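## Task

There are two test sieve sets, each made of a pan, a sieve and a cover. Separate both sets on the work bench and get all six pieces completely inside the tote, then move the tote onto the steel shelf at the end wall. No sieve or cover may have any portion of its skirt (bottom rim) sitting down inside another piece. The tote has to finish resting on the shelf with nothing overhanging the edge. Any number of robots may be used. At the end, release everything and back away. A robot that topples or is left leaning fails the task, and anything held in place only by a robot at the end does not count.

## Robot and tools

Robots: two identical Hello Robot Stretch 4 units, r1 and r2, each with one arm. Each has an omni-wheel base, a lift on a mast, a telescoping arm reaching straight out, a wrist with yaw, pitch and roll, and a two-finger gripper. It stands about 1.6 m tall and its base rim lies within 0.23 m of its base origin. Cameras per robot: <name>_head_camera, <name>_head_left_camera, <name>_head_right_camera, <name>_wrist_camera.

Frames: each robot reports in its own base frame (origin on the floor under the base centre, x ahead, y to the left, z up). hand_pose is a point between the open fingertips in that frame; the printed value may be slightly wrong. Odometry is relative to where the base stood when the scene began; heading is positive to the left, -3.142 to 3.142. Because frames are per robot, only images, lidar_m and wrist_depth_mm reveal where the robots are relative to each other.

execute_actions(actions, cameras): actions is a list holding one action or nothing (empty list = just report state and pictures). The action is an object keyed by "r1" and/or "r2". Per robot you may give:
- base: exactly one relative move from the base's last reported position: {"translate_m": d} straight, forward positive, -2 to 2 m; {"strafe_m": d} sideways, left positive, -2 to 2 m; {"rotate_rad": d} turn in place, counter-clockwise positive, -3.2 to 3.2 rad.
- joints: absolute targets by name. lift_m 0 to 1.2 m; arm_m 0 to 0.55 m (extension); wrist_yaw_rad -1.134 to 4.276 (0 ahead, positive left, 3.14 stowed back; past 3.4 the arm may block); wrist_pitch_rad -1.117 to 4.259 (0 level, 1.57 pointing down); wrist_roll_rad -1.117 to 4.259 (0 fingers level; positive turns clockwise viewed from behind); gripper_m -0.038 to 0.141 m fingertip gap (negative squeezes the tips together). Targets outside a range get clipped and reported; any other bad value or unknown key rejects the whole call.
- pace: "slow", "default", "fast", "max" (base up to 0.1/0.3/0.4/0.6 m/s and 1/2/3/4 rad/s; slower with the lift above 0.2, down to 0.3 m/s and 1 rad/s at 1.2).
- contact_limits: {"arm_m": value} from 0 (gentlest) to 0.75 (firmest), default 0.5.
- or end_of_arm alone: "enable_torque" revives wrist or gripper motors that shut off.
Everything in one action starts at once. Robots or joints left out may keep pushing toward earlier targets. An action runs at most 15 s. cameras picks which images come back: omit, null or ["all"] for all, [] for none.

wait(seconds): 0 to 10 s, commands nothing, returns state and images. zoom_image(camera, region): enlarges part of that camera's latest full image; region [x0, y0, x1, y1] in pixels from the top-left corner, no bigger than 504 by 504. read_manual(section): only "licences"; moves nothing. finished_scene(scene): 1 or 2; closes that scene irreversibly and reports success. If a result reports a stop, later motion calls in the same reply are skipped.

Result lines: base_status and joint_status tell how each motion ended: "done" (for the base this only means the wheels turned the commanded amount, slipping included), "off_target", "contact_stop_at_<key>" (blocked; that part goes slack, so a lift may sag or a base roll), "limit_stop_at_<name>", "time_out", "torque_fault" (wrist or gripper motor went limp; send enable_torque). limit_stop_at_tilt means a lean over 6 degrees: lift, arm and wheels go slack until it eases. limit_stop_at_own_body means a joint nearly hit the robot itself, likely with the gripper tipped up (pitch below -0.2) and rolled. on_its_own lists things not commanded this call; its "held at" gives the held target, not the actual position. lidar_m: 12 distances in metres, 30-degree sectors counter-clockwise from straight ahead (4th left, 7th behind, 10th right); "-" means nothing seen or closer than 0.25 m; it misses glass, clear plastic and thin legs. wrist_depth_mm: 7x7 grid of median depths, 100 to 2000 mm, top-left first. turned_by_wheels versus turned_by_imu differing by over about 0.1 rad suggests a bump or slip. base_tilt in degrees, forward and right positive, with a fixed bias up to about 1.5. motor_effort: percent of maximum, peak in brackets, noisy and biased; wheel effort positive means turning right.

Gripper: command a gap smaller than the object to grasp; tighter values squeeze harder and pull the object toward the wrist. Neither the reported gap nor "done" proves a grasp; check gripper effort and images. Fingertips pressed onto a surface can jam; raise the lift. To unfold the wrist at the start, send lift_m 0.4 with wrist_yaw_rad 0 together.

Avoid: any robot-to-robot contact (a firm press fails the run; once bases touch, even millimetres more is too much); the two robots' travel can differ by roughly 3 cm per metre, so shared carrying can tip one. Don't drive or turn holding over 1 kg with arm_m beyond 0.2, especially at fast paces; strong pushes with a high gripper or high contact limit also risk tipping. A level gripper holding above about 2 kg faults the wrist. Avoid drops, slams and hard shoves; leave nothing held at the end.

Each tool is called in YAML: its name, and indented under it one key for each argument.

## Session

execute_actions:
  actions: []

Scene clock: 0.00 s.
r1.base_odometry: x=+0.000 y=+0.000 heading=+0.000 (m, m, rad; r1's odometry frame)
r1.turned_by_wheels: +0.000 (rad since the last result)
r1.turned_by_imu: +0.000 (rad since the last result)
r1.base_tilt: forward=-0.4 right=-1.0 (deg)
r1.lidar_m: 3.28 3.85 3.88 1.22 1.39 5.28 1.67 0.98 0.85 0.85 1.01 1.79
r1.base_status: not commanded
r1.joint_positions: lift_m=+0.252 arm_m=+0.001 wrist_yaw_rad=+3.188 wrist_pitch_rad=-0.001 wrist_roll_rad=-0.002 gripper_m=+0.057
r1.joint_status: not commanded
r1.motor_effort: lift_m=+20 arm_m=-1 wrist_yaw_rad=+0 wrist_pitch_rad=-4 wrist_roll_rad=-1 gripper_m=-4 wheel_0=+0 wheel_1=+0 wheel_2=+1 (%)
r1.hand_pose: x=-0.1206 y=+0.0738 z=+0.4301 quat_wxyz=(-0.023, +0.000, -0.001, +1.000) (m; r1's base frame)
r1.wrist_depth_mm: - 140 244 - - - - / - 112 139 - - - - / - 114 138 - - - - / - 137 172 - - - - / 211 1205 1756 - - - - / 976 1255 212 1808 213 1808 1808 / 976 1042 1138 147 1098 1160 1205
r2.base_odometry: x=+0.000 y=+0.000 heading=+0.000 (m, m, rad; r2's odometry frame)
r2.turned_by_wheels: +0.000 (rad since the last result)
r2.turned_by_imu: +0.000 (rad since the last result)
r2.base_tilt: forward=-0.4 right=+0.4 (deg)
r2.lidar_m: 2.03 2.04 1.05 0.87 0.85 0.99 1.62 3.08 3.22 3.84 1.13 1.19
r2.base_status: not commanded
r2.joint_positions: lift_m=+0.211 arm_m=+0.000 wrist_yaw_rad=+3.198 wrist_pitch_rad=-0.001 wrist_roll_rad=+0.015 gripper_m=+0.057
r2.joint_status: not commanded
r2.motor_effort: lift_m=+17 arm_m=-1 wrist_yaw_rad=+1 wrist_pitch_rad=-6 wrist_roll_rad=+0 gripper_m=-3 wheel_0=+0 wheel_1=+0 wheel_2=+0 (%)
r2.hand_pose: x=-0.1223 y=+0.0709 z=+0.3895 quat_wxyz=(-0.028, +0.000, +0.007, +1.000) (m; r2's base frame)
r2.wrist_depth_mm: - 137 183 - 1661 1118 878 / - 110 137 - 1661 1160 891 / - 115 137 - 1708 1160 878 / - 136 178 - 1756 1138 917 / 211 - - - 1618 1160 891 / 217 1464 200 1464 192 1138 904 / 220 946 976 124 991 931 878
pictures: r1_head_camera, r1_head_left_camera, r1_head_right_camera, r1_wrist_camera, r2_head_camera, r2_head_left_camera, r2_head_right_camera, r2_wrist_camera
camera_calibration (this result's frames):
r1_wrist_camera: T_world_to_cam=[[-0.046019, 0.998823, 0.0153243, -0.086276], [-0.0442776, 0.0132859, -0.998931, 0.483142], [-0.997959, -0.0466484, 0.043614, 0.0911166], [0, 0, 0, 1]] pos_world=[0.108353, 0.0840059, 0.479974]
r2_wrist_camera: T_world_to_cam=[[-0.0978181, 0.994687, -0.032094, -0.0588024], [-0.00531213, -0.03277, -0.999449, 0.445752], [-0.99519, -0.0975937, 0.00848941, 0.105627], [0, 0, 0, 1]] pos_world=[0.101735, 0.0834058, 0.442722]
Images, in order (width x height): r1_head_camera 420x560, r1_head_left_camera 420x672, r1_head_right_camera 420x672, r1_wrist_camera 616x392, r2_head_camera 420x560, r2_head_left_camera 420x672, r2_head_right_camera 420x672, r2_wrist_camera 616x392.

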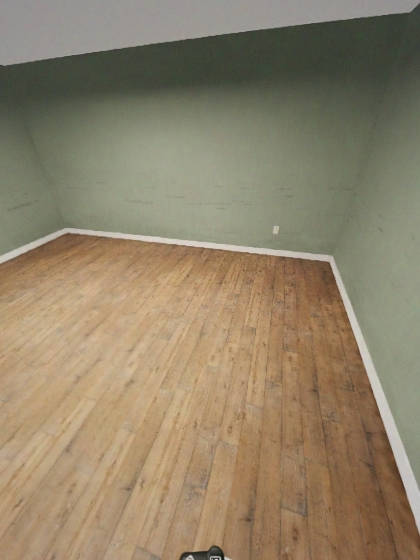

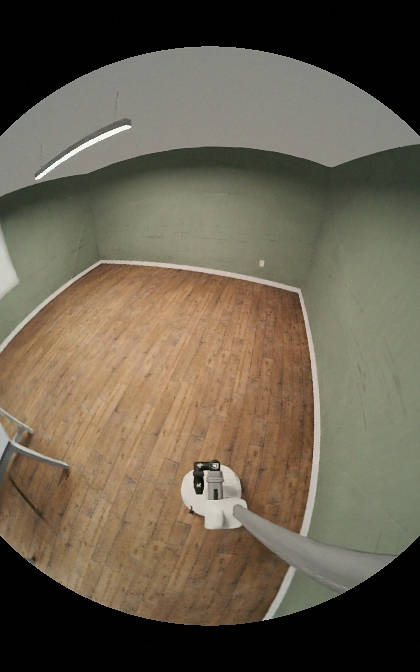

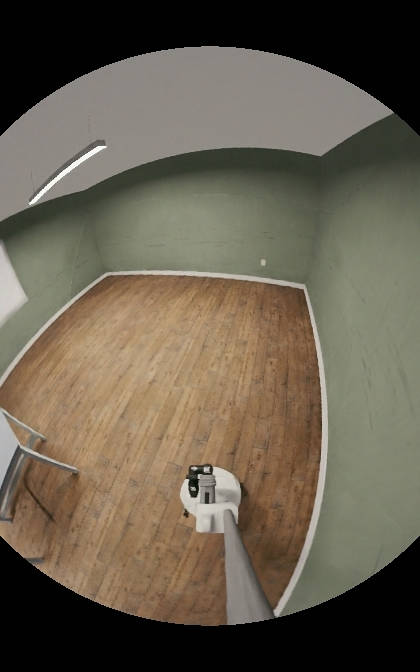

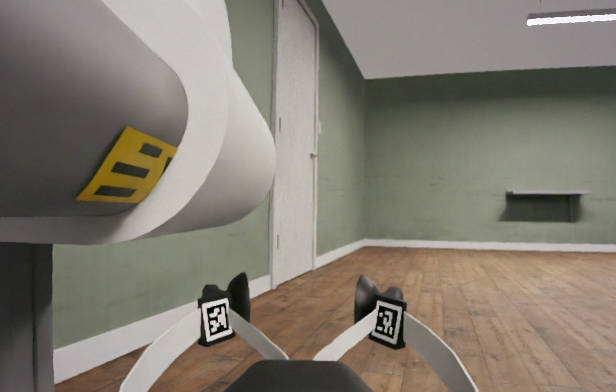

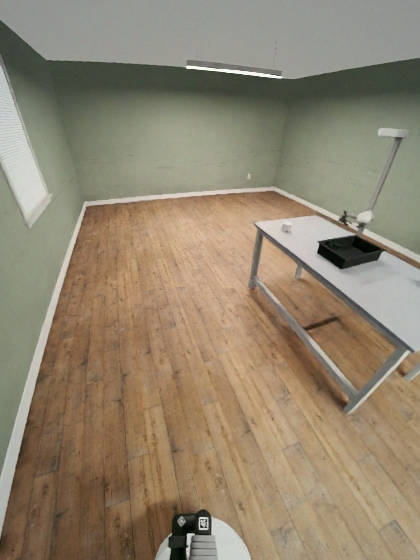

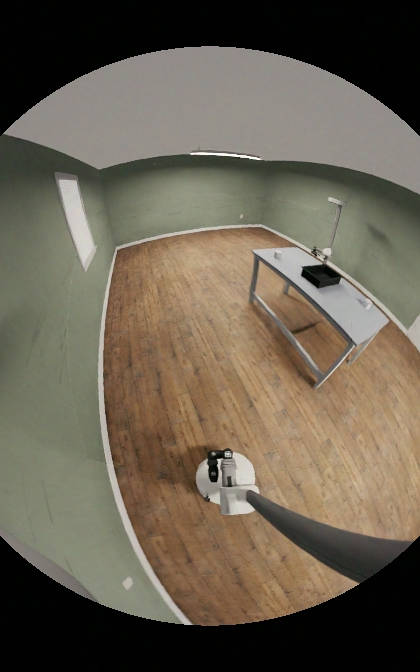

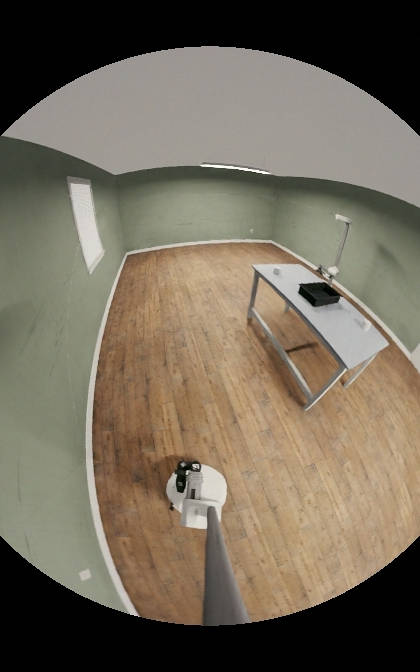

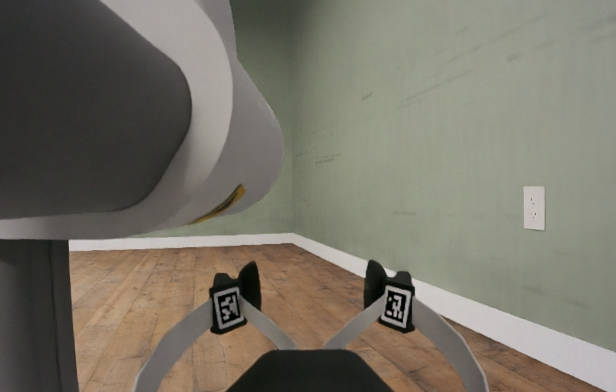

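execute_actions:
  actions:
    - {"r1": {"base": {"translate_m": -1.41}, "pace": "max"}, "r2": {"base": {"translate_m": 2.0}, "joints": {"lift_m": 1.06, "wrist_yaw_rad": 0}, "pace": "max"}}
  cameras: ["r1_head_left_camera", "r2_head_right_camera"]

Scene clock: 49.20 s.
r1.base_odometry: x=-1.410 y=+0.000 heading=+0.000 (m, m, rad; r1's odometry frame)
r1.turned_by_wheels: +0.000 (rad since the last result)
r1.turned_by_imu: -0.007 (rad since the last result)
r1.base_tilt: forward=-0.4 right=-1.0 (deg)
r1.lidar_m: 4.63 1.78 1.55 1.54 4.26 4.08 0.87 0.52 0.44 0.45 0.52 0.96
r1.base_status: done
r1.joint_positions: lift_m=+0.252 arm_m=+0.001 wrist_yaw_rad=+3.188 wrist_pitch_rad=-0.001 wrist_roll_rad=-0.002 gripper_m=+0.057
r1.joint_status: not commanded
r1.motor_effort: lift_m=+20(21) arm_m=-1(1) wrist_yaw_rad=-1(1) wrist_pitch_rad=-5(3) wrist_roll_rad=+0(1) gripper_m=-3(5) wheel_0=-1(10) wheel_1=-1(9) wheel_2=-1(16) (%)
r1.hand_pose: x=-0.1206 y=+0.0738 z=+0.4301 quat_wxyz=(-0.023, +0.000, -0.001, +1.000) (m; r1's base frame)
r1.wrist_depth_mm: - 140 244 1756 - - - / - 112 139 1708 - - - / - 114 138 1756 - - - / - 136 172 1708 - - - / 211 715 1025 1708 - - - / 580 741 211 1576 213 1863 1808 / 580 654 946 146 1098 1138 1205
r2.base_odometry: x=+2.000 y=+0.000 heading=+0.000 (m, m, rad; r2's odometry frame)
r2.turned_by_wheels: +0.000 (rad since the last result)
r2.turned_by_imu: +0.002 (rad since the last result)
r2.base_tilt: forward=-0.5 right=+0.3 (deg)
r2.lidar_m: 3.55 3.52 1.85 1.53 1.51 1.72 2.76 1.07 0.55 0.46 1.08 3.56
r2.base_status: done
r2.joint_positions: lift_m=+1.060 arm_m=+0.000 wrist_yaw_rad=+0.000 wrist_pitch_rad=-0.001 wrist_roll_rad=+0.015 gripper_m=+0.057
r2.joint_status: all done
r2.motor_effort: lift_m=+20(23) arm_m=-1(1) wrist_yaw_rad=+0(6) wrist_pitch_rad=-8(9) wrist_roll_rad=-1(0) gripper_m=-6(4) wheel_0=-2(7) wheel_1=-2(7) wheel_2=+0(15) (%)
r2.hand_pose: x=+0.4592 y=-0.0873 z=+1.2382 quat_wxyz=(+1.000, +0.007, +0.000, +0.000) (m; r2's base frame)
r2.wrist_depth_mm: - - - - - - - / - - - - - - - / - - - - - - - / - - - - - - - / - - - - - - - / - - 200 - 192 - - / - - - 124 - - -
pictures: r1_head_left_camera, r2_head_right_camera
Images, in order (width x height): r1_head_left_camera 420x672, r2_head_right_camera 420x672.

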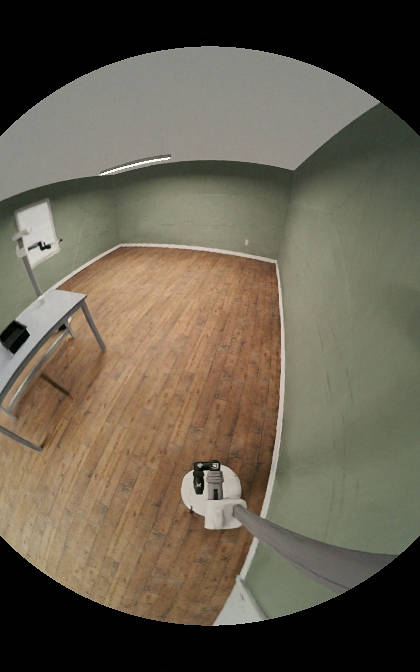

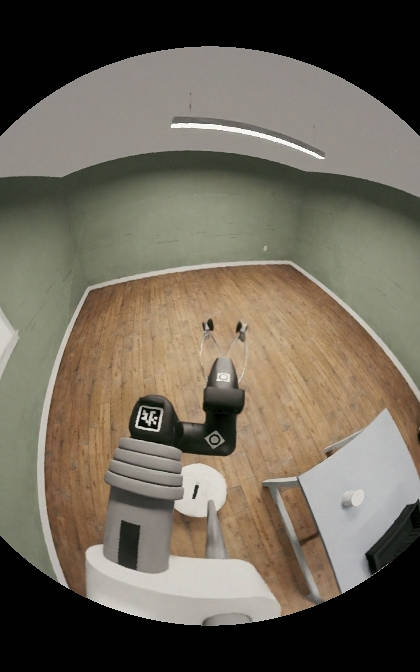

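execute_actions:
  actions:
    - {"r1": {"base": {"strafe_m": 1.24}, "joints": {"lift_m": 1.06, "wrist_yaw_rad": 0}, "pace": "max"}, "r2": {"base": {"rotate_rad": -1.24}, "joints": {"wrist_pitch_rad": 1.545, "gripper_m": 0.12}, "pace": "fast"}}
  cameras: ["r1_head_left_camera", "r2_head_camera"]

Scene clock: 59.13 s.
r1.base_odometry: x=-1.410 y=+1.240 heading=+0.000 (m, m, rad; r1's odometry frame)
r1.turned_by_wheels: +0.000 (rad since the last result)
r1.turned_by_imu: +0.002 (rad since the last result)
r1.base_tilt: forward=-0.4 right=-1.0 (deg)
r1.lidar_m: 0.71 0.40 0.35 0.36 3.68 3.37 3.23 1.87 1.64 1.65 1.92 3.47
r1.base_status: done
r1.joint_positions: lift_m=+1.060 arm_m=+0.001 wrist_yaw_rad=+0.000 wrist_pitch_rad=-0.001 wrist_roll_rad=-0.002 gripper_m=+0.057
r1.joint_status: all done
r1.motor_effort: lift_m=+21(26) arm_m=-1(1) wrist_yaw_rad=-2(8) wrist_pitch_rad=-4(4) wrist_roll_rad=-1(0) gripper_m=-3(4) wheel_0=+2(13) wheel_1=-1(15) wheel_2=+0(1) (%)
r1.hand_pose: x=+0.4602 y=-0.0873 z=+1.2383 quat_wxyz=(+1.000, -0.001, +0.000, +0.000) (m; r1's base frame)
r1.wrist_depth_mm: - - - - - - - / - - - - - - - / - - - - - - - / - - - - - - - / - - - - - - - / - - 212 - 213 - - / - 1118 - 146 - - -
r2.base_odometry: x=+2.000 y=+0.000 heading=-1.240 (m, m, rad; r2's odometry frame)
r2.turned_by_wheels: -1.240 (rad since the last result)
r2.turned_by_imu: -1.265 (rad since the last result)
r2.base_tilt: forward=-0.5 right=+0.4 (deg)
r2.lidar_m: 0.42 3.32 3.66 3.53 2.21 1.55 1.51 1.61 2.20 4.79 0.66 0.46
r2.base_status: done
r2.joint_positions: lift_m=+1.060 arm_m=+0.000 wrist_yaw_rad=+0.000 wrist_pitch_rad=+1.545 wrist_roll_rad=+0.015 gripper_m=+0.120
r2.joint_status: all done
r2.motor_effort: lift_m=+20(20) arm_m=-1(1) wrist_yaw_rad=+1(0) wrist_pitch_rad=+1(5) wrist_roll_rad=+0(1) gripper_m=+0(6) wheel_0=+1(5) wheel_1=+0(1) wheel_2=+0(6) (%)
r2.hand_pose: x=+0.1782 y=-0.0874 z=+0.9496 quat_wxyz=(+0.716, +0.005, +0.698, -0.005) (m; r2's base frame)
r2.wrist_depth_mm: 1205 1182 1205 1160 1182 1182 1160 / 1205 1205 1182 1160 1182 1182 1138 / 1182 1182 1182 1182 1138 1160 1160 / 1205 1182 1205 1182 1160 1182 1160 / 1205 1160 991 960 1205 1160 1138 / 1182 1160 214 946 960 1160 1160 / 1205 1182 1160 124 1182 1138 1160
pictures: r1_head_left_camera, r2_head_camera
Images, in order (width x height): r1_head_left_camera 420x672, r2_head_camera 420x560.

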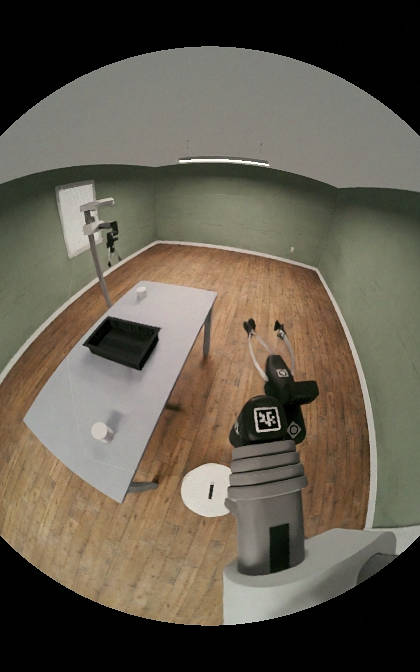

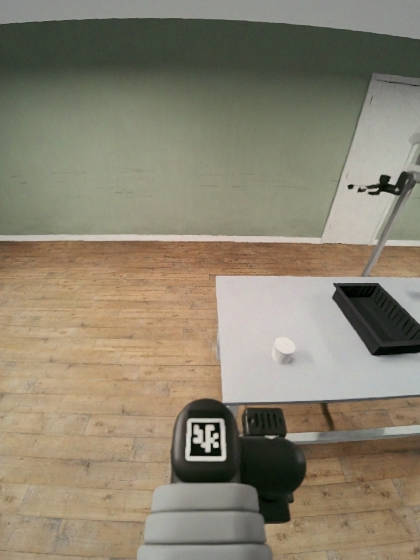

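execute_actions:
  actions:
    - {"r1": {"base": {"rotate_rad": 1.265}, "joints": {"wrist_pitch_rad": 1.57, "gripper_m": 0.12}, "pace": "fast"}, "r2": {"base": {"strafe_m": -0.205}, "joints": {"arm_m": 0.31}, "pace": "fast"}}
  cameras: ["r1_head_camera"]

Scene clock: 71.30 s.
r1.base_odometry: x=-1.410 y=+1.240 heading=+1.264 (m, m, rad; r1's odometry frame)
r1.turned_by_wheels: +1.264 (rad since the last result)
r1.turned_by_imu: +1.290 (rad since the last result)
r1.base_tilt: forward=-0.4 right=-1.0 (deg)
r1.lidar_m: 0.35 0.37 3.53 3.35 2.38 1.70 1.64 1.68 2.31 4.96 0.53 0.37
r1.base_status: done
r1.joint_positions: lift_m=+1.060 arm_m=+0.001 wrist_yaw_rad=+0.000 wrist_pitch_rad=+1.570 wrist_roll_rad=-0.002 gripper_m=+0.120
r1.joint_status: all done
r1.motor_effort: lift_m=+21(21) arm_m=-1(0) wrist_yaw_rad=-2(2) wrist_pitch_rad=+4(6) wrist_roll_rad=+0(0) gripper_m=-1(5) wheel_0=-2(5) wheel_1=-2(7) wheel_2=-2(8) (%)
r1.hand_pose: x=+0.1720 y=-0.0874 z=+0.9496 quat_wxyz=(+0.708, -0.001, +0.707, +0.001) (m; r1's base frame)
r1.wrist_depth_mm: 1160 415 418 418 418 418 421 / 1160 415 418 418 415 418 421 / 1160 1160 1138 1160 1160 1182 1160 / 1160 1138 1160 1160 1182 1160 1160 / 1138 1160 946 946 1138 1160 1160 / 1118 1138 931 931 1138 1138 1160 / 1138 1138 1138 150 1118 1138 1138
r2.base_odometry: x=+1.806 y=-0.066 heading=-1.240 (m, m, rad; r2's odometry frame)
r2.turned_by_wheels: +0.000 (rad since the last result)
r2.turned_by_imu: -0.001 (rad since the last result)
r2.base_tilt: forward=-0.5 right=+0.3 (deg)
r2.lidar_m: 0.43 0.44 3.88 3.73 2.21 1.59 1.52 1.60 2.16 4.56 0.66 0.45
r2.base_status: done
r2.joint_positions: lift_m=+1.060 arm_m=+0.309 wrist_yaw_rad=+0.000 wrist_pitch_rad=+1.545 wrist_roll_rad=+0.015 gripper_m=+0.120
r2.joint_status: all done
r2.motor_effort: lift_m=+20(20) arm_m=+5(5) wrist_yaw_rad=+0(1) wrist_pitch_rad=+0(2) wrist_roll_rad=-1(1) gripper_m=-1(1) wheel_0=-1(7) wheel_1=-1(7) wheel_2=+0(3) (%)
r2.hand_pose: x=+0.4876 y=-0.0874 z=+0.9496 quat_wxyz=(+0.716, +0.005, +0.698, -0.005) (m; r2's base frame)
r2.wrist_depth_mm: 1205 421 415 418 413 413 407 / 1205 418 418 345 413 410 413 / 1182 415 413 415 410 407 407 / 1160 418 413 410 413 410 410 / 1205 415 410 413 404 410 404 / 1182 1160 216 1160 1138 1160 1182 / 1182 1160 1160 124 1160 1160 1182
pictures: r1_head_camera
Images, in order (width x height): r1_head_camera 420x560.

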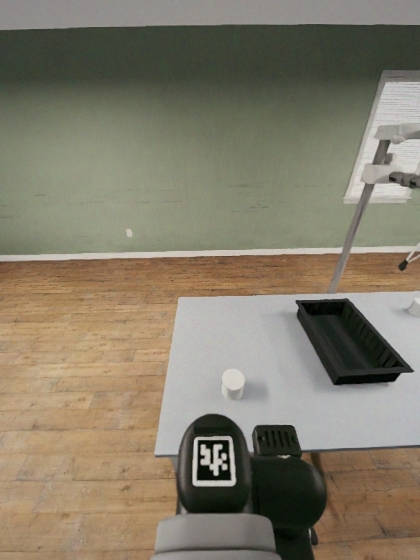

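execute_actions:
  actions:
    - {"r1": {"base": {"translate_m": 0.07}, "joints": {"arm_m": 0.32, "lift_m": 1.0}, "pace": "fast"}, "r2": {"base": {"translate_m": 0.15}, "joints": {"lift_m": 1.0}, "pace": "fast"}}
  cameras: ["r1_wrist_camera", "r2_wrist_camera"]

Scene clock: 86.03 s.
r1.base_odometry: x=-1.389 y=+1.307 heading=+1.265 (m, m, rad; r1's odometry frame)
r1.turned_by_wheels: +0.000 (rad since the last result)
r1.turned_by_imu: -0.001 (rad since the last result)
r1.base_tilt: forward=-0.4 right=-1.0 (deg)
r1.lidar_m: 0.27 0.29 3.53 3.34 2.48 1.79 1.71 1.78 2.41 1.23 0.43 0.28
r1.base_status: done
r1.joint_positions: lift_m=+1.000 arm_m=+0.319 wrist_yaw_rad=+0.000 wrist_pitch_rad=+1.570 wrist_roll_rad=-0.002 gripper_m=+0.120
r1.joint_status: all done
r1.motor_effort: lift_m=+18(22) arm_m=+5(7) wrist_yaw_rad=-2(1) wrist_pitch_rad=+2(4) wrist_roll_rad=+1(0) gripper_m=-1(2) wheel_0=+2(7) wheel_1=+3(7) wheel_2=-1(14) (%)
r1.hand_pose: x=+0.4903 y=-0.0874 z=+0.8899 quat_wxyz=(+0.707, -0.001, +0.707, +0.001) (m; r1's base frame)
r1.wrist_depth_mm: 355 355 355 355 355 357 357 / 351 353 355 355 355 357 355 / 351 351 351 351 355 355 355 / 349 351 351 351 353 353 353 / 347 349 349 285 351 351 349 / 345 347 278 277 347 349 349 / 343 345 347 150 347 347 347
r2.base_odometry: x=+1.855 y=-0.208 heading=-1.240 (m, m, rad; r2's odometry frame)
r2.turned_by_wheels: +0.000 (rad since the last result)
r2.turned_by_imu: -0.001 (rad since the last result)
r2.base_tilt: forward=-0.5 right=+0.3 (deg)
r2.lidar_m: 0.28 0.30 3.89 3.73 2.39 1.76 1.67 1.74 2.39 1.18 0.42 0.29
r2.base_status: done
r2.joint_positions: lift_m=+1.000 arm_m=+0.309 wrist_yaw_rad=+0.000 wrist_pitch_rad=+1.545 wrist_roll_rad=+0.015 gripper_m=+0.120
r2.joint_status: all done
r2.motor_effort: lift_m=+14(18) arm_m=+4(4) wrist_yaw_rad=+1(1) wrist_pitch_rad=-1(2) wrist_roll_rad=-1(0) gripper_m=+1(1) wheel_0=-1(5) wheel_1=-1(3) wheel_2=+0(9) (%)
r2.hand_pose: x=+0.4876 y=-0.0874 z=+0.8901 quat_wxyz=(+0.716, +0.005, +0.698, -0.005) (m; r2's base frame)
r2.wrist_depth_mm: 1138 355 355 353 351 351 351 / 1098 357 357 353 353 351 349 / 1118 357 353 353 351 349 349 / 1118 355 353 353 349 349 349 / 1118 353 351 278 278 349 349 / 1118 353 214 351 278 349 345 / 1118 351 351 124 347 345 347
pictures: r1_wrist_camera, r2_wrist_camera
camera_calibration (this result's frames):
r1_wrist_camera: T_world_to_cam=[[0.0155558, -0.999879, 0.000705445, -0.096039], [-0.998912, -0.0155718, -0.0439622, 0.587302], [0.0439679, -0.0000208103, -0.999033, 1.09429], [0, 0, 0, 1]] pos_world=[0.540043, -0.0868593, 1.11912]
r2_wrist_camera: T_world_to_cam=[[-0.0308107, -0.998641, -0.0420231, -0.023678], [-0.998957, 0.032184, -0.0324033, 0.573573], [0.0337118, 0.0409809, -0.998591, 1.09969], [0, 0, 0, 1]] pos_world=[0.535172, -0.087172, 1.11573]
Images, in order (width x height): r1_wrist_camera 616x392, r2_wrist_camera 616x392.

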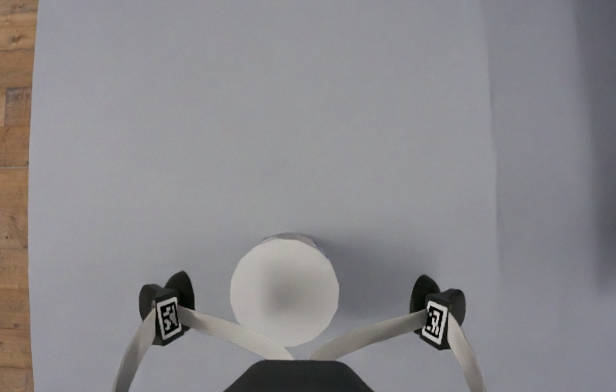

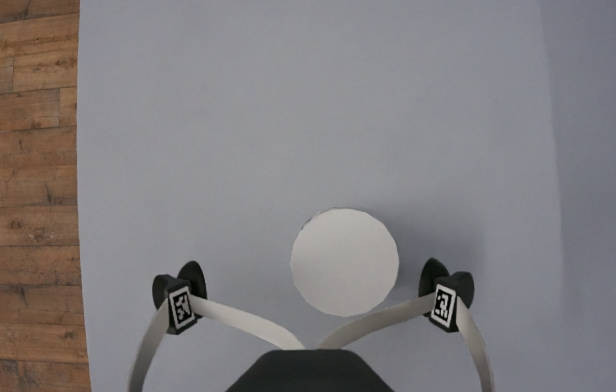

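execute_actions:
  actions:
    - {"r1": {"base": {"strafe_m": 0.013}, "joints": {"arm_m": 0.311, "lift_m": 0.978}}, "r2": {"base": {"strafe_m": -0.023}, "joints": {"arm_m": 0.315, "lift_m": 0.975}}}
  cameras: []

execute_actions:
  actions:
    - {"r1": {"joints": {"lift_m": 0.942, "gripper_m": 0.095}}, "r2": {"joints": {"lift_m": 0.939, "gripper_m": 0.095}}}
  cameras: ["r1_wrist_camera", "r2_wrist_camera", "r1_head_camera", "r2_head_camera"]

Scene clock: 138.30 s.
r1.base_odometry: x=-1.401 y=+1.311 heading=+1.265 (m, m, rad; r1's odometry frame)
r1.turned_by_wheels: +0.000 (rad since the last result)
r1.turned_by_imu: -0.001 (rad since the last result)
r1.base_tilt: forward=-0.4 right=-1.0 (deg)
r1.lidar_m: 0.28 0.28 3.53 3.35 2.48 1.77 1.71 1.78 2.39 1.22 0.42 0.31
r1.base_status: done
r1.joint_positions: lift_m=+0.978 arm_m=+0.312 wrist_yaw_rad=+0.000 wrist_pitch_rad=+1.570 wrist_roll_rad=-0.002 gripper_m=+0.120
r1.joint_status: all done
r1.motor_effort: lift_m=+18(18) arm_m=-5(6) wrist_yaw_rad=-1(2) wrist_pitch_rad=+1(3) wrist_roll_rad=+1(1) gripper_m=-3(1) wheel_0=-1(4) wheel_1=+2(10) wheel_2=+0(2) (%)
r1.hand_pose: x=+0.4831 y=-0.0874 z=+0.8679 quat_wxyz=(+0.707, -0.001, +0.707, +0.001) (m; r1's base frame)
r1.wrist_depth_mm: 334 332 334 336 336 338 336 / 332 330 332 332 334 334 336 / 330 330 330 330 332 334 332 / 327 329 329 330 330 330 330 / 325 327 327 257 330 330 330 / 327 325 256 255 255 327 329 / 324 324 325 150 325 327 327
r2.base_odometry: x=+1.833 y=-0.216 heading=-1.240 (m, m, rad; r2's odometry frame)
r2.turned_by_wheels: +0.000 (rad since the last result)
r2.turned_by_imu: -0.001 (rad since the last result)
r2.base_tilt: forward=-0.4 right=+0.3 (deg)
r2.lidar_m: 0.28 0.31 3.91 3.74 2.40 1.74 1.67 1.72 2.40 1.19 0.41 0.29
r2.base_status: done
r2.joint_positions: lift_m=+0.975 arm_m=+0.314 wrist_yaw_rad=+0.000 wrist_pitch_rad=+1.545 wrist_roll_rad=+0.015 gripper_m=+0.120
r2.joint_status: all done
r2.motor_effort: lift_m=+14(17) arm_m=+5(11) wrist_yaw_rad=+0(0) wrist_pitch_rad=-3(1) wrist_roll_rad=+0(1) gripper_m=+1(1) wheel_0=+1(6) wheel_1=+0(6) wheel_2=+0(0) (%)
r2.hand_pose: x=+0.4925 y=-0.0874 z=+0.8651 quat_wxyz=(+0.716, +0.005, +0.698, -0.005) (m; r2's base frame)
r2.wrist_depth_mm: 332 330 330 329 327 325 325 / 332 332 330 327 325 325 324 / 332 330 330 329 327 327 324 / 330 329 329 327 325 327 324 / 332 330 327 254 325 324 324 / 330 327 215 254 253 322 320 / 329 327 329 124 324 324 322
pictures: none
No camera images: the call's "cameras" was empty. Leave "cameras" out to get every camera's image.

Scene clock: 139.40 s.
r1.base_odometry: x=-1.401 y=+1.311 heading=+1.265 (m, m, rad; r1's odometry frame)
r1.turned_by_wheels: +0.000 (rad since the last result)
r1.turned_by_imu: +0.000 (rad since the last result)
r1.base_tilt: forward=-0.3 right=-1.0 (deg)
r1.lidar_m: 0.28 0.31 3.51 3.36 2.49 1.78 1.72 1.78 2.41 1.24 0.43 0.30
r1.base_status: not commanded
r1.joint_positions: lift_m=+0.942 arm_m=+0.312 wrist_yaw_rad=+0.000 wrist_pitch_rad=+1.570 wrist_roll_rad=-0.002 gripper_m=+0.095
r1.joint_status: all done
r1.motor_effort: lift_m=+18(20) arm_m=-5(5) wrist_yaw_rad=-1(2) wrist_pitch_rad=+3(2) wrist_roll_rad=-1(0) gripper_m=-1(1) wheel_0=-1(1) wheel_1=+2(2) wheel_2=+0(0) (%)
r1.hand_pose: x=+0.4831 y=-0.0874 z=+0.8319 quat_wxyz=(+0.707, -0.001, +0.707, +0.001) (m; r1's base frame)
r1.wrist_depth_mm: 296 297 298 297 300 298 300 / 296 297 297 297 297 298 298 / 294 296 296 297 296 297 297 / 293 294 294 294 294 296 296 / 291 291 291 221 294 293 294 / 290 290 220 221 207 293 293 / 287 289 290 146 290 291 291
r2.base_odometry: x=+1.833 y=-0.216 heading=-1.240 (m, m, rad; r2's odometry frame)
r2.turned_by_wheels: +0.000 (rad since the last result)
r2.turned_by_imu: +0.000 (rad since the last result)
r2.base_tilt: forward=-0.5 right=+0.3 (deg)
r2.lidar_m: 0.29 0.29 3.92 3.75 2.43 1.74 1.68 1.74 2.39 1.24 0.41 0.29
r2.base_status: not commanded
r2.joint_positions: lift_m=+0.939 arm_m=+0.314 wrist_yaw_rad=+0.000 wrist_pitch_rad=+1.545 wrist_roll_rad=+0.015 gripper_m=+0.095
r2.joint_status: all done
r2.motor_effort: lift_m=+14(13) arm_m=+4(4) wrist_yaw_rad=+1(0) wrist_pitch_rad=-2(2) wrist_roll_rad=+0(1) gripper_m=+2(1) wheel_0=+1(1) wheel_1=-1(1) wheel_2=+0(0) (%)
r2.hand_pose: x=+0.4925 y=-0.0874 z=+0.8291 quat_wxyz=(+0.716, +0.005, +0.698, -0.005) (m; r2's base frame)
r2.wrist_depth_mm: 294 296 294 293 293 290 289 / 296 294 293 293 290 290 289 / 294 296 293 293 290 290 287 / 294 293 293 290 290 289 287 / 293 293 291 219 290 289 287 / 294 293 200 219 196 287 287 / 293 291 291 122 286 287 286
pictures: r1_head_camera, r1_wrist_camera, r2_head_camera, r2_wrist_camera
camera_calibration (this result's frames):
r1_wrist_camera: T_world_to_cam=[[0.0154957, -0.99988, 0.000703496, -0.0958565], [-0.998918, -0.0155116, -0.0438353, 0.577522], [0.0438409, -0.0000234767, -0.999039, 1.03676], [0, 0, 0, 1]] pos_world=[0.53293, -0.0868623, 1.06114]
r2_wrist_camera: T_world_to_cam=[[-0.0308604, -0.99864, -0.0420202, -0.0260666], [-0.998958, 0.0322297, -0.0323102, 0.576445], [0.0336206, 0.0409793, -0.998594, 1.03869], [0, 0, 0, 1]] pos_world=[0.540119, -0.0871746, 1.05476]
Images, in order (width x height): r1_head_camera 420x560, r1_wrist_camera 616x392, r2_head_camera 420x560, r2_wrist_camera 616x392.

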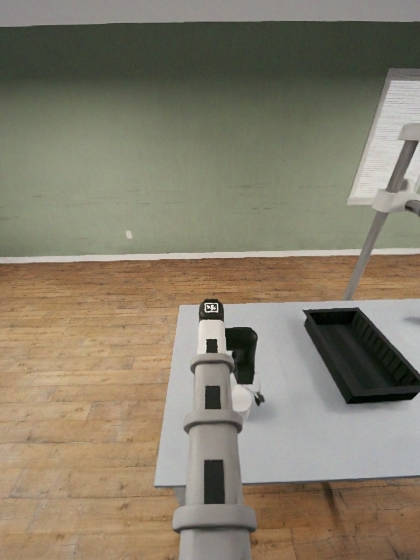

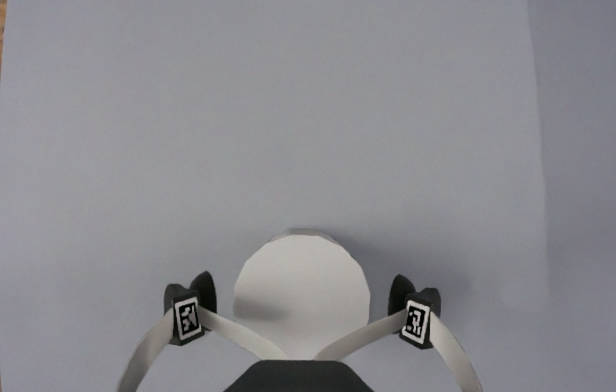

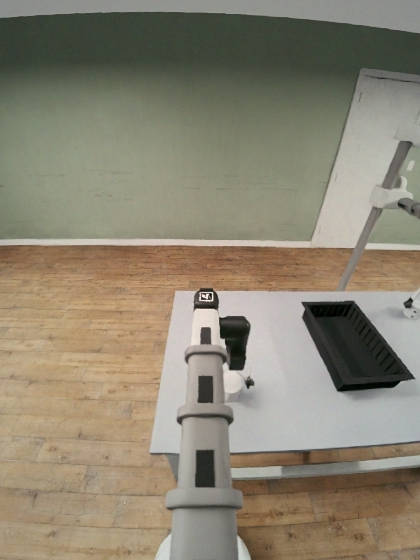

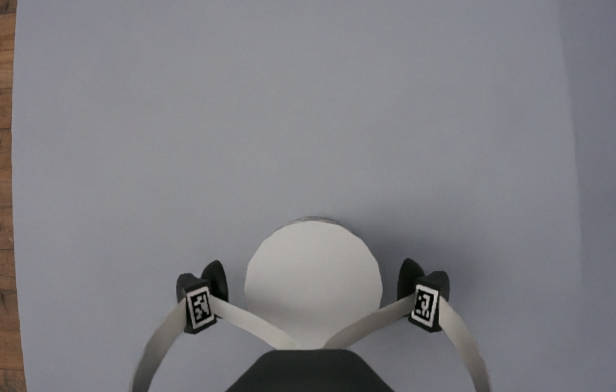

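execute_actions:
  actions:
    - {"r1": {"joints": {"lift_m": 0.94, "gripper_m": 0.056}}, "r2": {"joints": {"lift_m": 0.937, "gripper_m": 0.056}}}
  cameras: ["r1_head_right_camera", "r2_head_right_camera"]

Scene clock: 144.10 s.
r1.base_odometry: x=-1.401 y=+1.311 heading=+1.265 (m, m, rad; r1's odometry frame)
r1.turned_by_wheels: +0.000 (rad since the last result)
r1.turned_by_imu: -0.001 (rad since the last result)
r1.base_tilt: forward=-0.4 right=-1.0 (deg)
r1.lidar_m: 0.26 0.30 3.52 3.35 2.49 1.79 1.72 1.78 2.42 1.23 0.43 0.29
r1.base_status: not commanded
r1.joint_positions: lift_m=+0.940 arm_m=+0.312 wrist_yaw_rad=+0.000 wrist_pitch_rad=+1.570 wrist_roll_rad=-0.002 gripper_m=+0.056
r1.joint_status: all done
r1.motor_effort: lift_m=+18(17) arm_m=-6(5) wrist_yaw_rad=-2(2) wrist_pitch_rad=+2(2) wrist_roll_rad=+0(1) gripper_m=-15(14) wheel_0=-1(1) wheel_1=+2(2) wheel_2=+0(0) (%)
r1.hand_pose: x=+0.4831 y=-0.0874 z=+0.8299 quat_wxyz=(+0.707, -0.001, +0.707, +0.001) (m; r1's base frame)
r1.wrist_depth_mm: 296 296 296 297 297 297 298 / 294 294 294 294 296 296 297 / 291 291 293 293 294 296 294 / 290 291 291 291 291 293 293 / 290 289 291 217 291 291 293 / 287 287 211 216 210 289 291 / 286 287 287 215 290 289 290
r2.base_odometry: x=+1.833 y=-0.216 heading=-1.240 (m, m, rad; r2's odometry frame)
r2.turned_by_wheels: +0.000 (rad since the last result)
r2.turned_by_imu: -0.001 (rad since the last result)
r2.base_tilt: forward=-0.5 right=+0.3 (deg)
r2.lidar_m: 0.29 0.28 3.90 3.74 2.43 1.75 1.67 1.75 2.41 1.20 0.43 0.32
r2.base_status: not commanded
r2.joint_positions: lift_m=+0.937 arm_m=+0.314 wrist_yaw_rad=+0.000 wrist_pitch_rad=+1.545 wrist_roll_rad=+0.015 gripper_m=+0.056
r2.joint_status: all done
r2.motor_effort: lift_m=+14(13) arm_m=+5(4) wrist_yaw_rad=+0(0) wrist_pitch_rad=-2(2) wrist_roll_rad=+0(1) gripper_m=-13(13) wheel_0=+1(1) wheel_1=+0(1) wheel_2=+0(0) (%)
r2.hand_pose: x=+0.4925 y=-0.0874 z=+0.8271 quat_wxyz=(+0.716, +0.005, +0.698, -0.005) (m; r2's base frame)
r2.wrist_depth_mm: 296 294 293 290 289 287 287 / 294 291 291 290 289 289 287 / 293 293 291 289 289 287 286 / 291 291 289 289 286 286 286 / 293 290 290 214 287 287 285 / 291 290 193 213 206 285 286 / 290 291 289 122 286 285 283
pictures: r1_head_right_camera, r2_head_right_camera
Images, in order (width x height): r1_head_right_camera 420x672, r2_head_right_camera 420x672.

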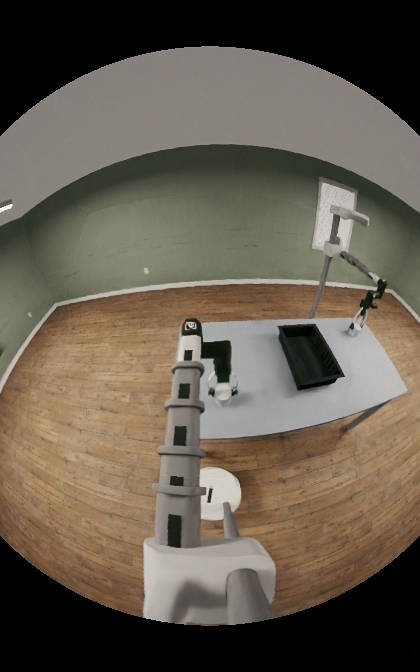

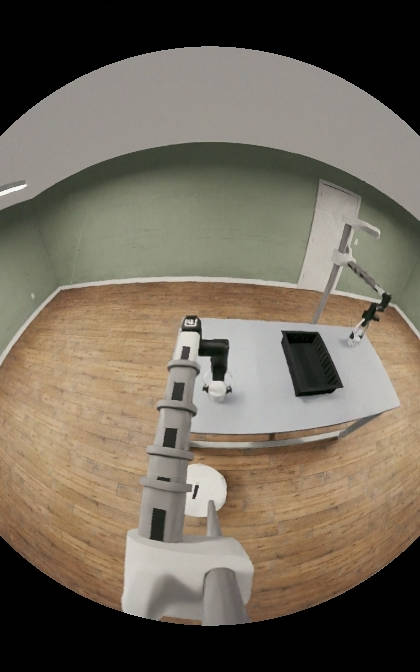

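execute_actions:
  actions:
    - {"r1": {"joints": {"lift_m": 0.968}, "pace": "slow"}, "r2": {"joints": {"lift_m": 0.965}, "pace": "slow"}}
  cameras: ["r1_head_right_camera", "r2_head_right_camera"]

zoom_image:
  camera: "r1_head_right_camera"
  region: [190, 290, 400, 430]

zoom_image:
  camera: "r2_head_right_camera"
  region: [190, 290, 400, 430]

Scene clock: 150.60 s.
r1.base_odometry: x=-1.401 y=+1.311 heading=+1.265 (m, m, rad; r1's odometry frame)
r1.turned_by_wheels: +0.000 (rad since the last result)
r1.turned_by_imu: -0.001 (rad since the last result)
r1.base_tilt: forward=-0.4 right=-1.0 (deg)
r1.lidar_m: 0.26 0.29 3.53 3.35 2.48 1.78 1.72 1.78 2.41 1.24 0.43 0.31
r1.base_status: not commanded
r1.joint_positions: lift_m=+0.968 arm_m=+0.312 wrist_yaw_rad=+0.000 wrist_pitch_rad=+1.570 wrist_roll_rad=-0.002 gripper_m=+0.056
r1.joint_status: all done
r1.motor_effort: lift_m=+24(27) arm_m=-5(5) wrist_yaw_rad=-2(0) wrist_pitch_rad=+2(2) wrist_roll_rad=+0(1) gripper_m=-14(14) wheel_0=-1(1) wheel_1=+2(2) wheel_2=+0(0) (%)
r1.hand_pose: x=+0.4831 y=-0.0874 z=+0.8575 quat_wxyz=(+0.707, -0.001, +0.707, +0.001) (m; r1's base frame)
r1.wrist_depth_mm: 322 322 324 324 324 324 325 / 320 320 322 322 324 324 324 / 319 320 320 320 320 322 324 / 319 317 320 319 320 320 322 / 317 317 317 217 319 319 320 / 315 315 210 216 211 317 319 / 314 314 314 215 315 317 315
r2.base_odometry: x=+1.833 y=-0.216 heading=-1.240 (m, m, rad; r2's odometry frame)
r2.turned_by_wheels: +0.000 (rad since the last result)
r2.turned_by_imu: -0.001 (rad since the last result)
r2.base_tilt: forward=-0.5 right=+0.4 (deg)
r2.lidar_m: 0.29 0.29 3.89 3.74 2.40 1.76 1.65 1.74 2.40 1.23 0.44 0.30
r2.base_status: not commanded
r2.joint_positions: lift_m=+0.965 arm_m=+0.314 wrist_yaw_rad=+0.000 wrist_pitch_rad=+1.545 wrist_roll_rad=+0.015 gripper_m=+0.056
r2.joint_status: all done
r2.motor_effort: lift_m=+22(22) arm_m=+4(4) wrist_yaw_rad=+2(1) wrist_pitch_rad=-1(2) wrist_roll_rad=-1(0) gripper_m=-12(13) wheel_0=+1(1) wheel_1=+0(1) wheel_2=+0(0) (%)
r2.hand_pose: x=+0.4925 y=-0.0874 z=+0.8545 quat_wxyz=(+0.716, +0.005, +0.698, -0.005) (m; r2's base frame)
r2.wrist_depth_mm: 324 324 319 317 319 315 314 / 322 320 320 319 315 315 314 / 320 319 320 317 317 314 314 / 322 320 317 317 314 314 314 / 319 320 317 213 315 314 312 / 319 317 194 214 208 312 312 / 319 317 317 122 312 312 310
pictures: r1_head_right_camera, r2_head_right_camera
Images, in order (width x height): r1_head_right_camera 420x672, r2_head_right_camera 420x672.

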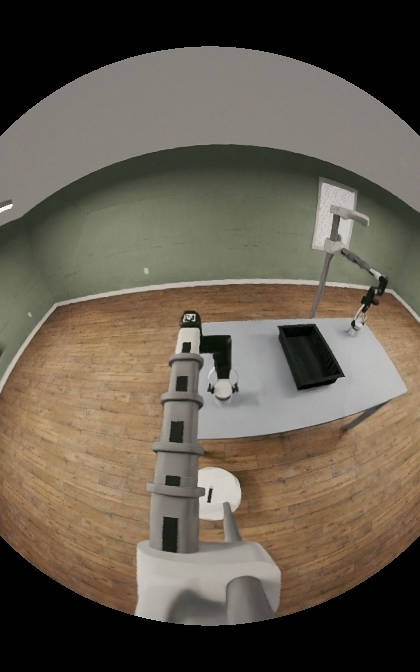

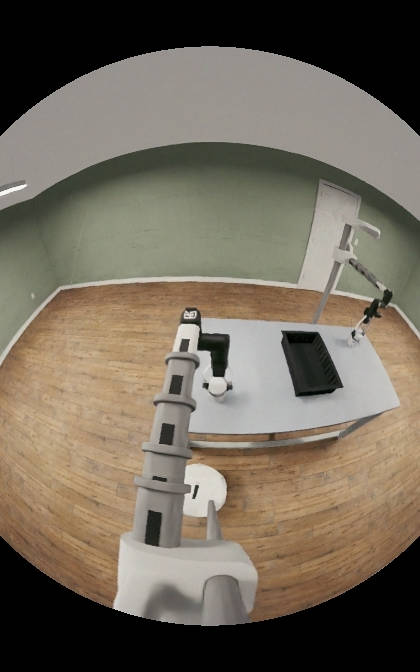

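Region (190, 290, 400, 430) of r1_head_right_camera's 420x672 image, scaled by 2.400, with more detail than that image has.

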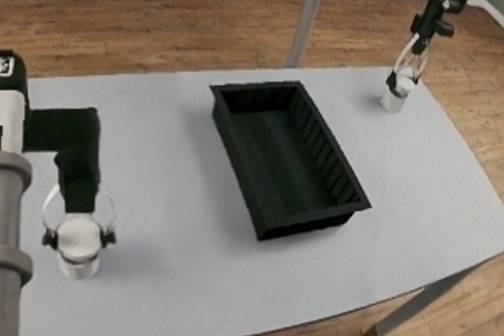

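Region (190, 290, 400, 430) of r2_head_right_camera's 420x672 image, scaled by 2.400, with more detail than that image has.

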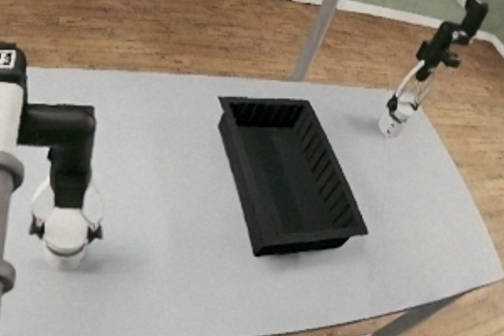

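execute_actions:
  actions:
    - {"r1": {"base": {"strafe_m": -0.43}, "joints": {"lift_m": 1.04, "arm_m": 0.41, "wrist_roll_rad": 1.57, "gripper_m": 0.046}}, "r2": {"base": {"strafe_m": -0.46}, "joints": {"lift_m": 1.04, "arm_m": 0.405, "wrist_roll_rad": 1.585, "gripper_m": 0.046}}}
  cameras: ["r1_wrist_camera", "r2_wrist_camera", "r1_head_left_camera"]

Scene clock: 183.10 s.
r1.base_odometry: x=-0.991 y=+1.181 heading=+1.265 (m, m, rad; r1's odometry frame)
r1.turned_by_wheels: +0.000 (rad since the last result)
r1.turned_by_imu: -0.002 (rad since the last result)
r1.base_tilt: forward=-0.4 right=-1.0 (deg)
r1.lidar_m: 0.28 0.31 0.42 3.75 2.48 1.80 1.70 1.76 2.37 4.55 0.42 0.32
r1.base_status: done
r1.joint_positions: lift_m=+1.040 arm_m=+0.409 wrist_yaw_rad=+0.000 wrist_pitch_rad=+1.570 wrist_roll_rad=+1.570 gripper_m=+0.046
r1.joint_status: all done
r1.motor_effort: lift_m=+23(25) arm_m=+6(2) wrist_yaw_rad=-2(1) wrist_pitch_rad=+3(2) wrist_roll_rad=+1(5) gripper_m=-18(19) wheel_0=+1(10) wheel_1=+1(10) wheel_2=+0(3) (%)
r1.hand_pose: x=+0.5802 y=-0.0874 z=+0.9295 quat_wxyz=(+0.501, +0.500, +0.500, -0.499) (m; r1's base frame)
r1.wrist_depth_mm: 394 351 307 309 314 399 402 / 304 366 379 392 366 397 1160 / 384 387 392 389 353 397 1160 / 382 384 387 387 364 394 394 / 382 387 387 213 362 392 394 / 379 382 211 212 212 389 392 / 296 296 297 211 298 387 387
r2.base_odometry: x=+1.398 y=-0.365 heading=-1.240 (m, m, rad; r2's odometry frame)
r2.turned_by_wheels: +0.000 (rad since the last result)
r2.turned_by_imu: -0.001 (rad since the last result)
r2.base_tilt: forward=-0.4 right=+0.3 (deg)
r2.lidar_m: 0.29 0.30 0.43 4.20 2.41 1.72 1.67 1.72 2.40 4.08 0.42 0.32
r2.base_status: done
r2.joint_positions: lift_m=+1.040 arm_m=+0.404 wrist_yaw_rad=+0.000 wrist_pitch_rad=+1.545 wrist_roll_rad=+1.585 gripper_m=+0.046
r2.joint_status: all done
r2.motor_effort: lift_m=+21(22) arm_m=+4(6) wrist_yaw_rad=+1(1) wrist_pitch_rad=-1(2) wrist_roll_rad=+0(4) gripper_m=-15(18) wheel_0=-2(9) wheel_1=+1(7) wheel_2=+0(1) (%)
r2.hand_pose: x=+0.5825 y=-0.0874 z=+0.9295 quat_wxyz=(+0.503, +0.510, +0.490, -0.497) (m; r2's base frame)
r2.wrist_depth_mm: 399 392 304 301 300 382 759 / 220 359 387 387 351 384 382 / 397 397 392 389 382 382 379 / 397 397 389 387 382 384 382 / 392 397 392 210 325 382 384 / 366 397 196 209 192 384 384 / 309 309 304 159 300 384 382
pictures: r1_head_left_camera, r1_wrist_camera, r2_wrist_camera
camera_calibration (this result's frames):
r1_wrist_camera: T_world_to_cam=[[-0.999891, -0.0147375, -0.00012267, 0.5786], [-0.0147186, 0.998966, -0.0430163, 0.195668], [0.000756496, -0.0430099, -0.999074, 1.15129], [0, 0, 0, 1]] pos_world=[0.580546, -0.137422, 1.15871]
r2_wrist_camera: T_world_to_cam=[[-0.997277, 0.0310675, -0.0668814, 0.657033], [0.0315284, 0.999486, -0.0058461, 0.129259], [0.0666654, -0.00793884, -0.997744, 1.11161], [0, 0, 0, 1]] pos_world=[0.577063, -0.14078, 1.1538]
Images, in order (width x height): r1_head_left_camera 420x672, r1_wrist_camera 616x392, r2_wrist_camera 616x392.

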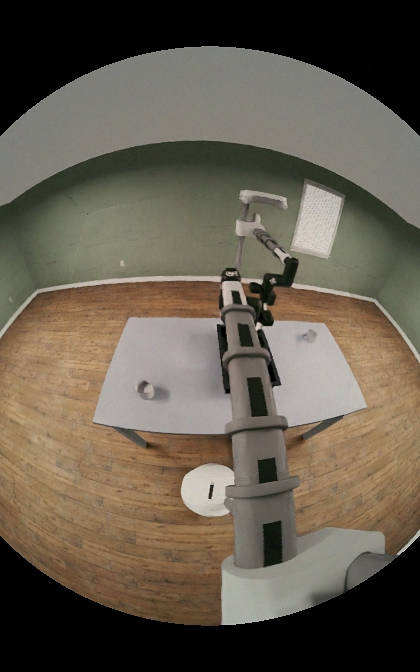

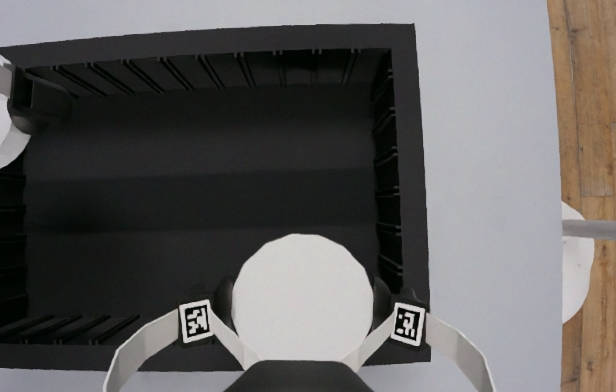

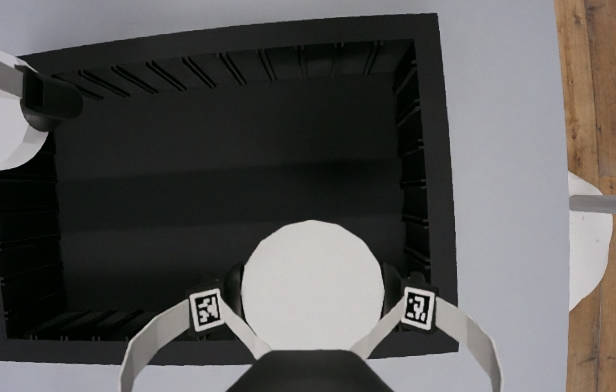

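execute_actions:
  actions:
    - {"r1": {"base": {"strafe_m": -0.008}, "joints": {"lift_m": 0.909, "arm_m": 0.421}}, "r2": {"joints": {"lift_m": 0.904}}}
  cameras: ["r1_wrist_camera", "r2_wrist_camera"]

Scene clock: 198.90 s.
r1.base_odometry: x=-0.983 y=+1.179 heading=+1.265 (m, m, rad; r1's odometry frame)
r1.turned_by_wheels: +0.000 (rad since the last result)
r1.turned_by_imu: -0.001 (rad since the last result)
r1.base_tilt: forward=-0.4 right=-1.0 (deg)
r1.lidar_m: 0.28 0.30 0.42 3.81 2.45 1.79 1.70 1.77 2.38 4.53 0.42 0.31
r1.base_status: done
r1.joint_positions: lift_m=+0.909 arm_m=+0.420 wrist_yaw_rad=+0.000 wrist_pitch_rad=+1.570 wrist_roll_rad=+1.570 gripper_m=+0.046
r1.joint_status: all done
r1.motor_effort: lift_m=+18(19) arm_m=+6(3) wrist_yaw_rad=-1(1) wrist_pitch_rad=+2(2) wrist_roll_rad=+2(1) gripper_m=-18(19) wheel_0=+0(8) wheel_1=-1(7) wheel_2=+0(3) (%)
r1.hand_pose: x=+0.5912 y=-0.0874 z=+0.7989 quat_wxyz=(+0.501, +0.500, +0.500, -0.499) (m; r1's base frame)
r1.wrist_depth_mm: 238 241 253 258 254 185 268 / 259 259 260 262 263 177 267 / 224 258 258 260 262 180 265 / 256 257 258 259 259 183 264 / 256 255 257 213 258 183 262 / 253 254 212 212 212 178 260 / 253 252 253 211 250 172 259
r2.base_odometry: x=+1.398 y=-0.365 heading=-1.240 (m, m, rad; r2's odometry frame)
r2.turned_by_wheels: +0.000 (rad since the last result)
r2.turned_by_imu: -0.001 (rad since the last result)
r2.base_tilt: forward=-0.4 right=+0.3 (deg)
r2.lidar_m: 0.27 0.29 0.42 4.22 2.40 1.76 1.66 1.74 2.39 4.07 0.44 0.31
r2.base_status: not commanded
r2.joint_positions: lift_m=+0.904 arm_m=+0.404 wrist_yaw_rad=+0.000 wrist_pitch_rad=+1.545 wrist_roll_rad=+1.585 gripper_m=+0.046
r2.joint_status: all done
r2.motor_effort: lift_m=+14(20) arm_m=+4(5) wrist_yaw_rad=+2(0) wrist_pitch_rad=-1(1) wrist_roll_rad=+1(0) gripper_m=-18(17) wheel_0=-2(2) wheel_1=+2(2) wheel_2=+0(0) (%)
r2.hand_pose: x=+0.5825 y=-0.0874 z=+0.7941 quat_wxyz=(+0.503, +0.510, +0.490, -0.497) (m; r2's base frame)
r2.wrist_depth_mm: 241 249 252 251 248 171 - / 216 257 254 252 250 178 249 / 219 256 254 251 250 185 163 / 259 256 254 252 252 190 163 / 258 256 255 210 250 193 163 / 259 257 197 210 191 169 163 / 259 251 255 159 241 165 -
pictures: r1_wrist_camera, r2_wrist_camera
camera_calibration (this result's frames):
r1_wrist_camera: T_world_to_cam=[[-0.999892, -0.0146857, -0.000123505, 0.589561], [-0.0146668, 0.998967, -0.0430163, 0.19018], [0.000755103, -0.0430099, -0.999074, 1.02078], [0, 0, 0, 1]] pos_world=[0.591516, -0.137422, 1.02809]
r2_wrist_camera: T_world_to_cam=[[-0.997277, 0.0310696, -0.0668815, 0.647981], [0.0315304, 0.999486, -0.00584604, 0.128466], [0.0666655, -0.00793893, -0.997744, 0.976502], [0, 0, 0, 1]] pos_world=[0.577067, -0.14078, 1.01839]
Images, in order (width x height): r1_wrist_camera 616x392, r2_wrist_camera 616x392.

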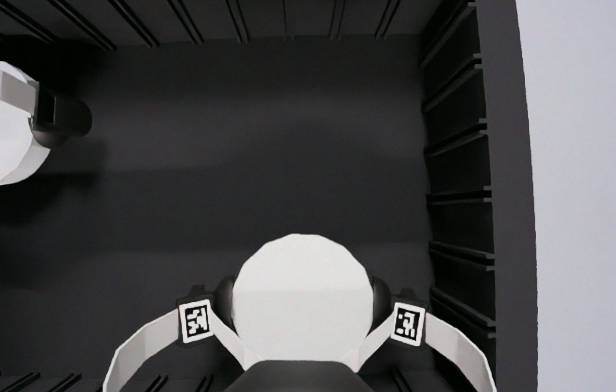

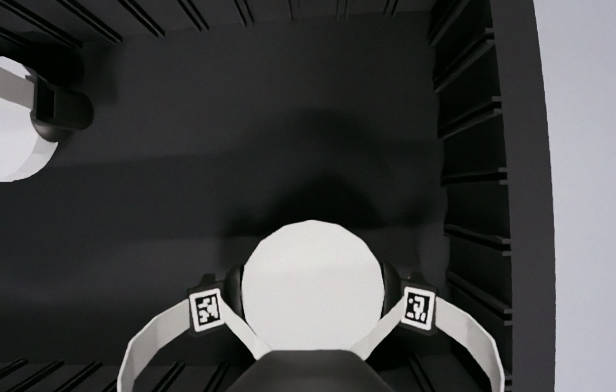

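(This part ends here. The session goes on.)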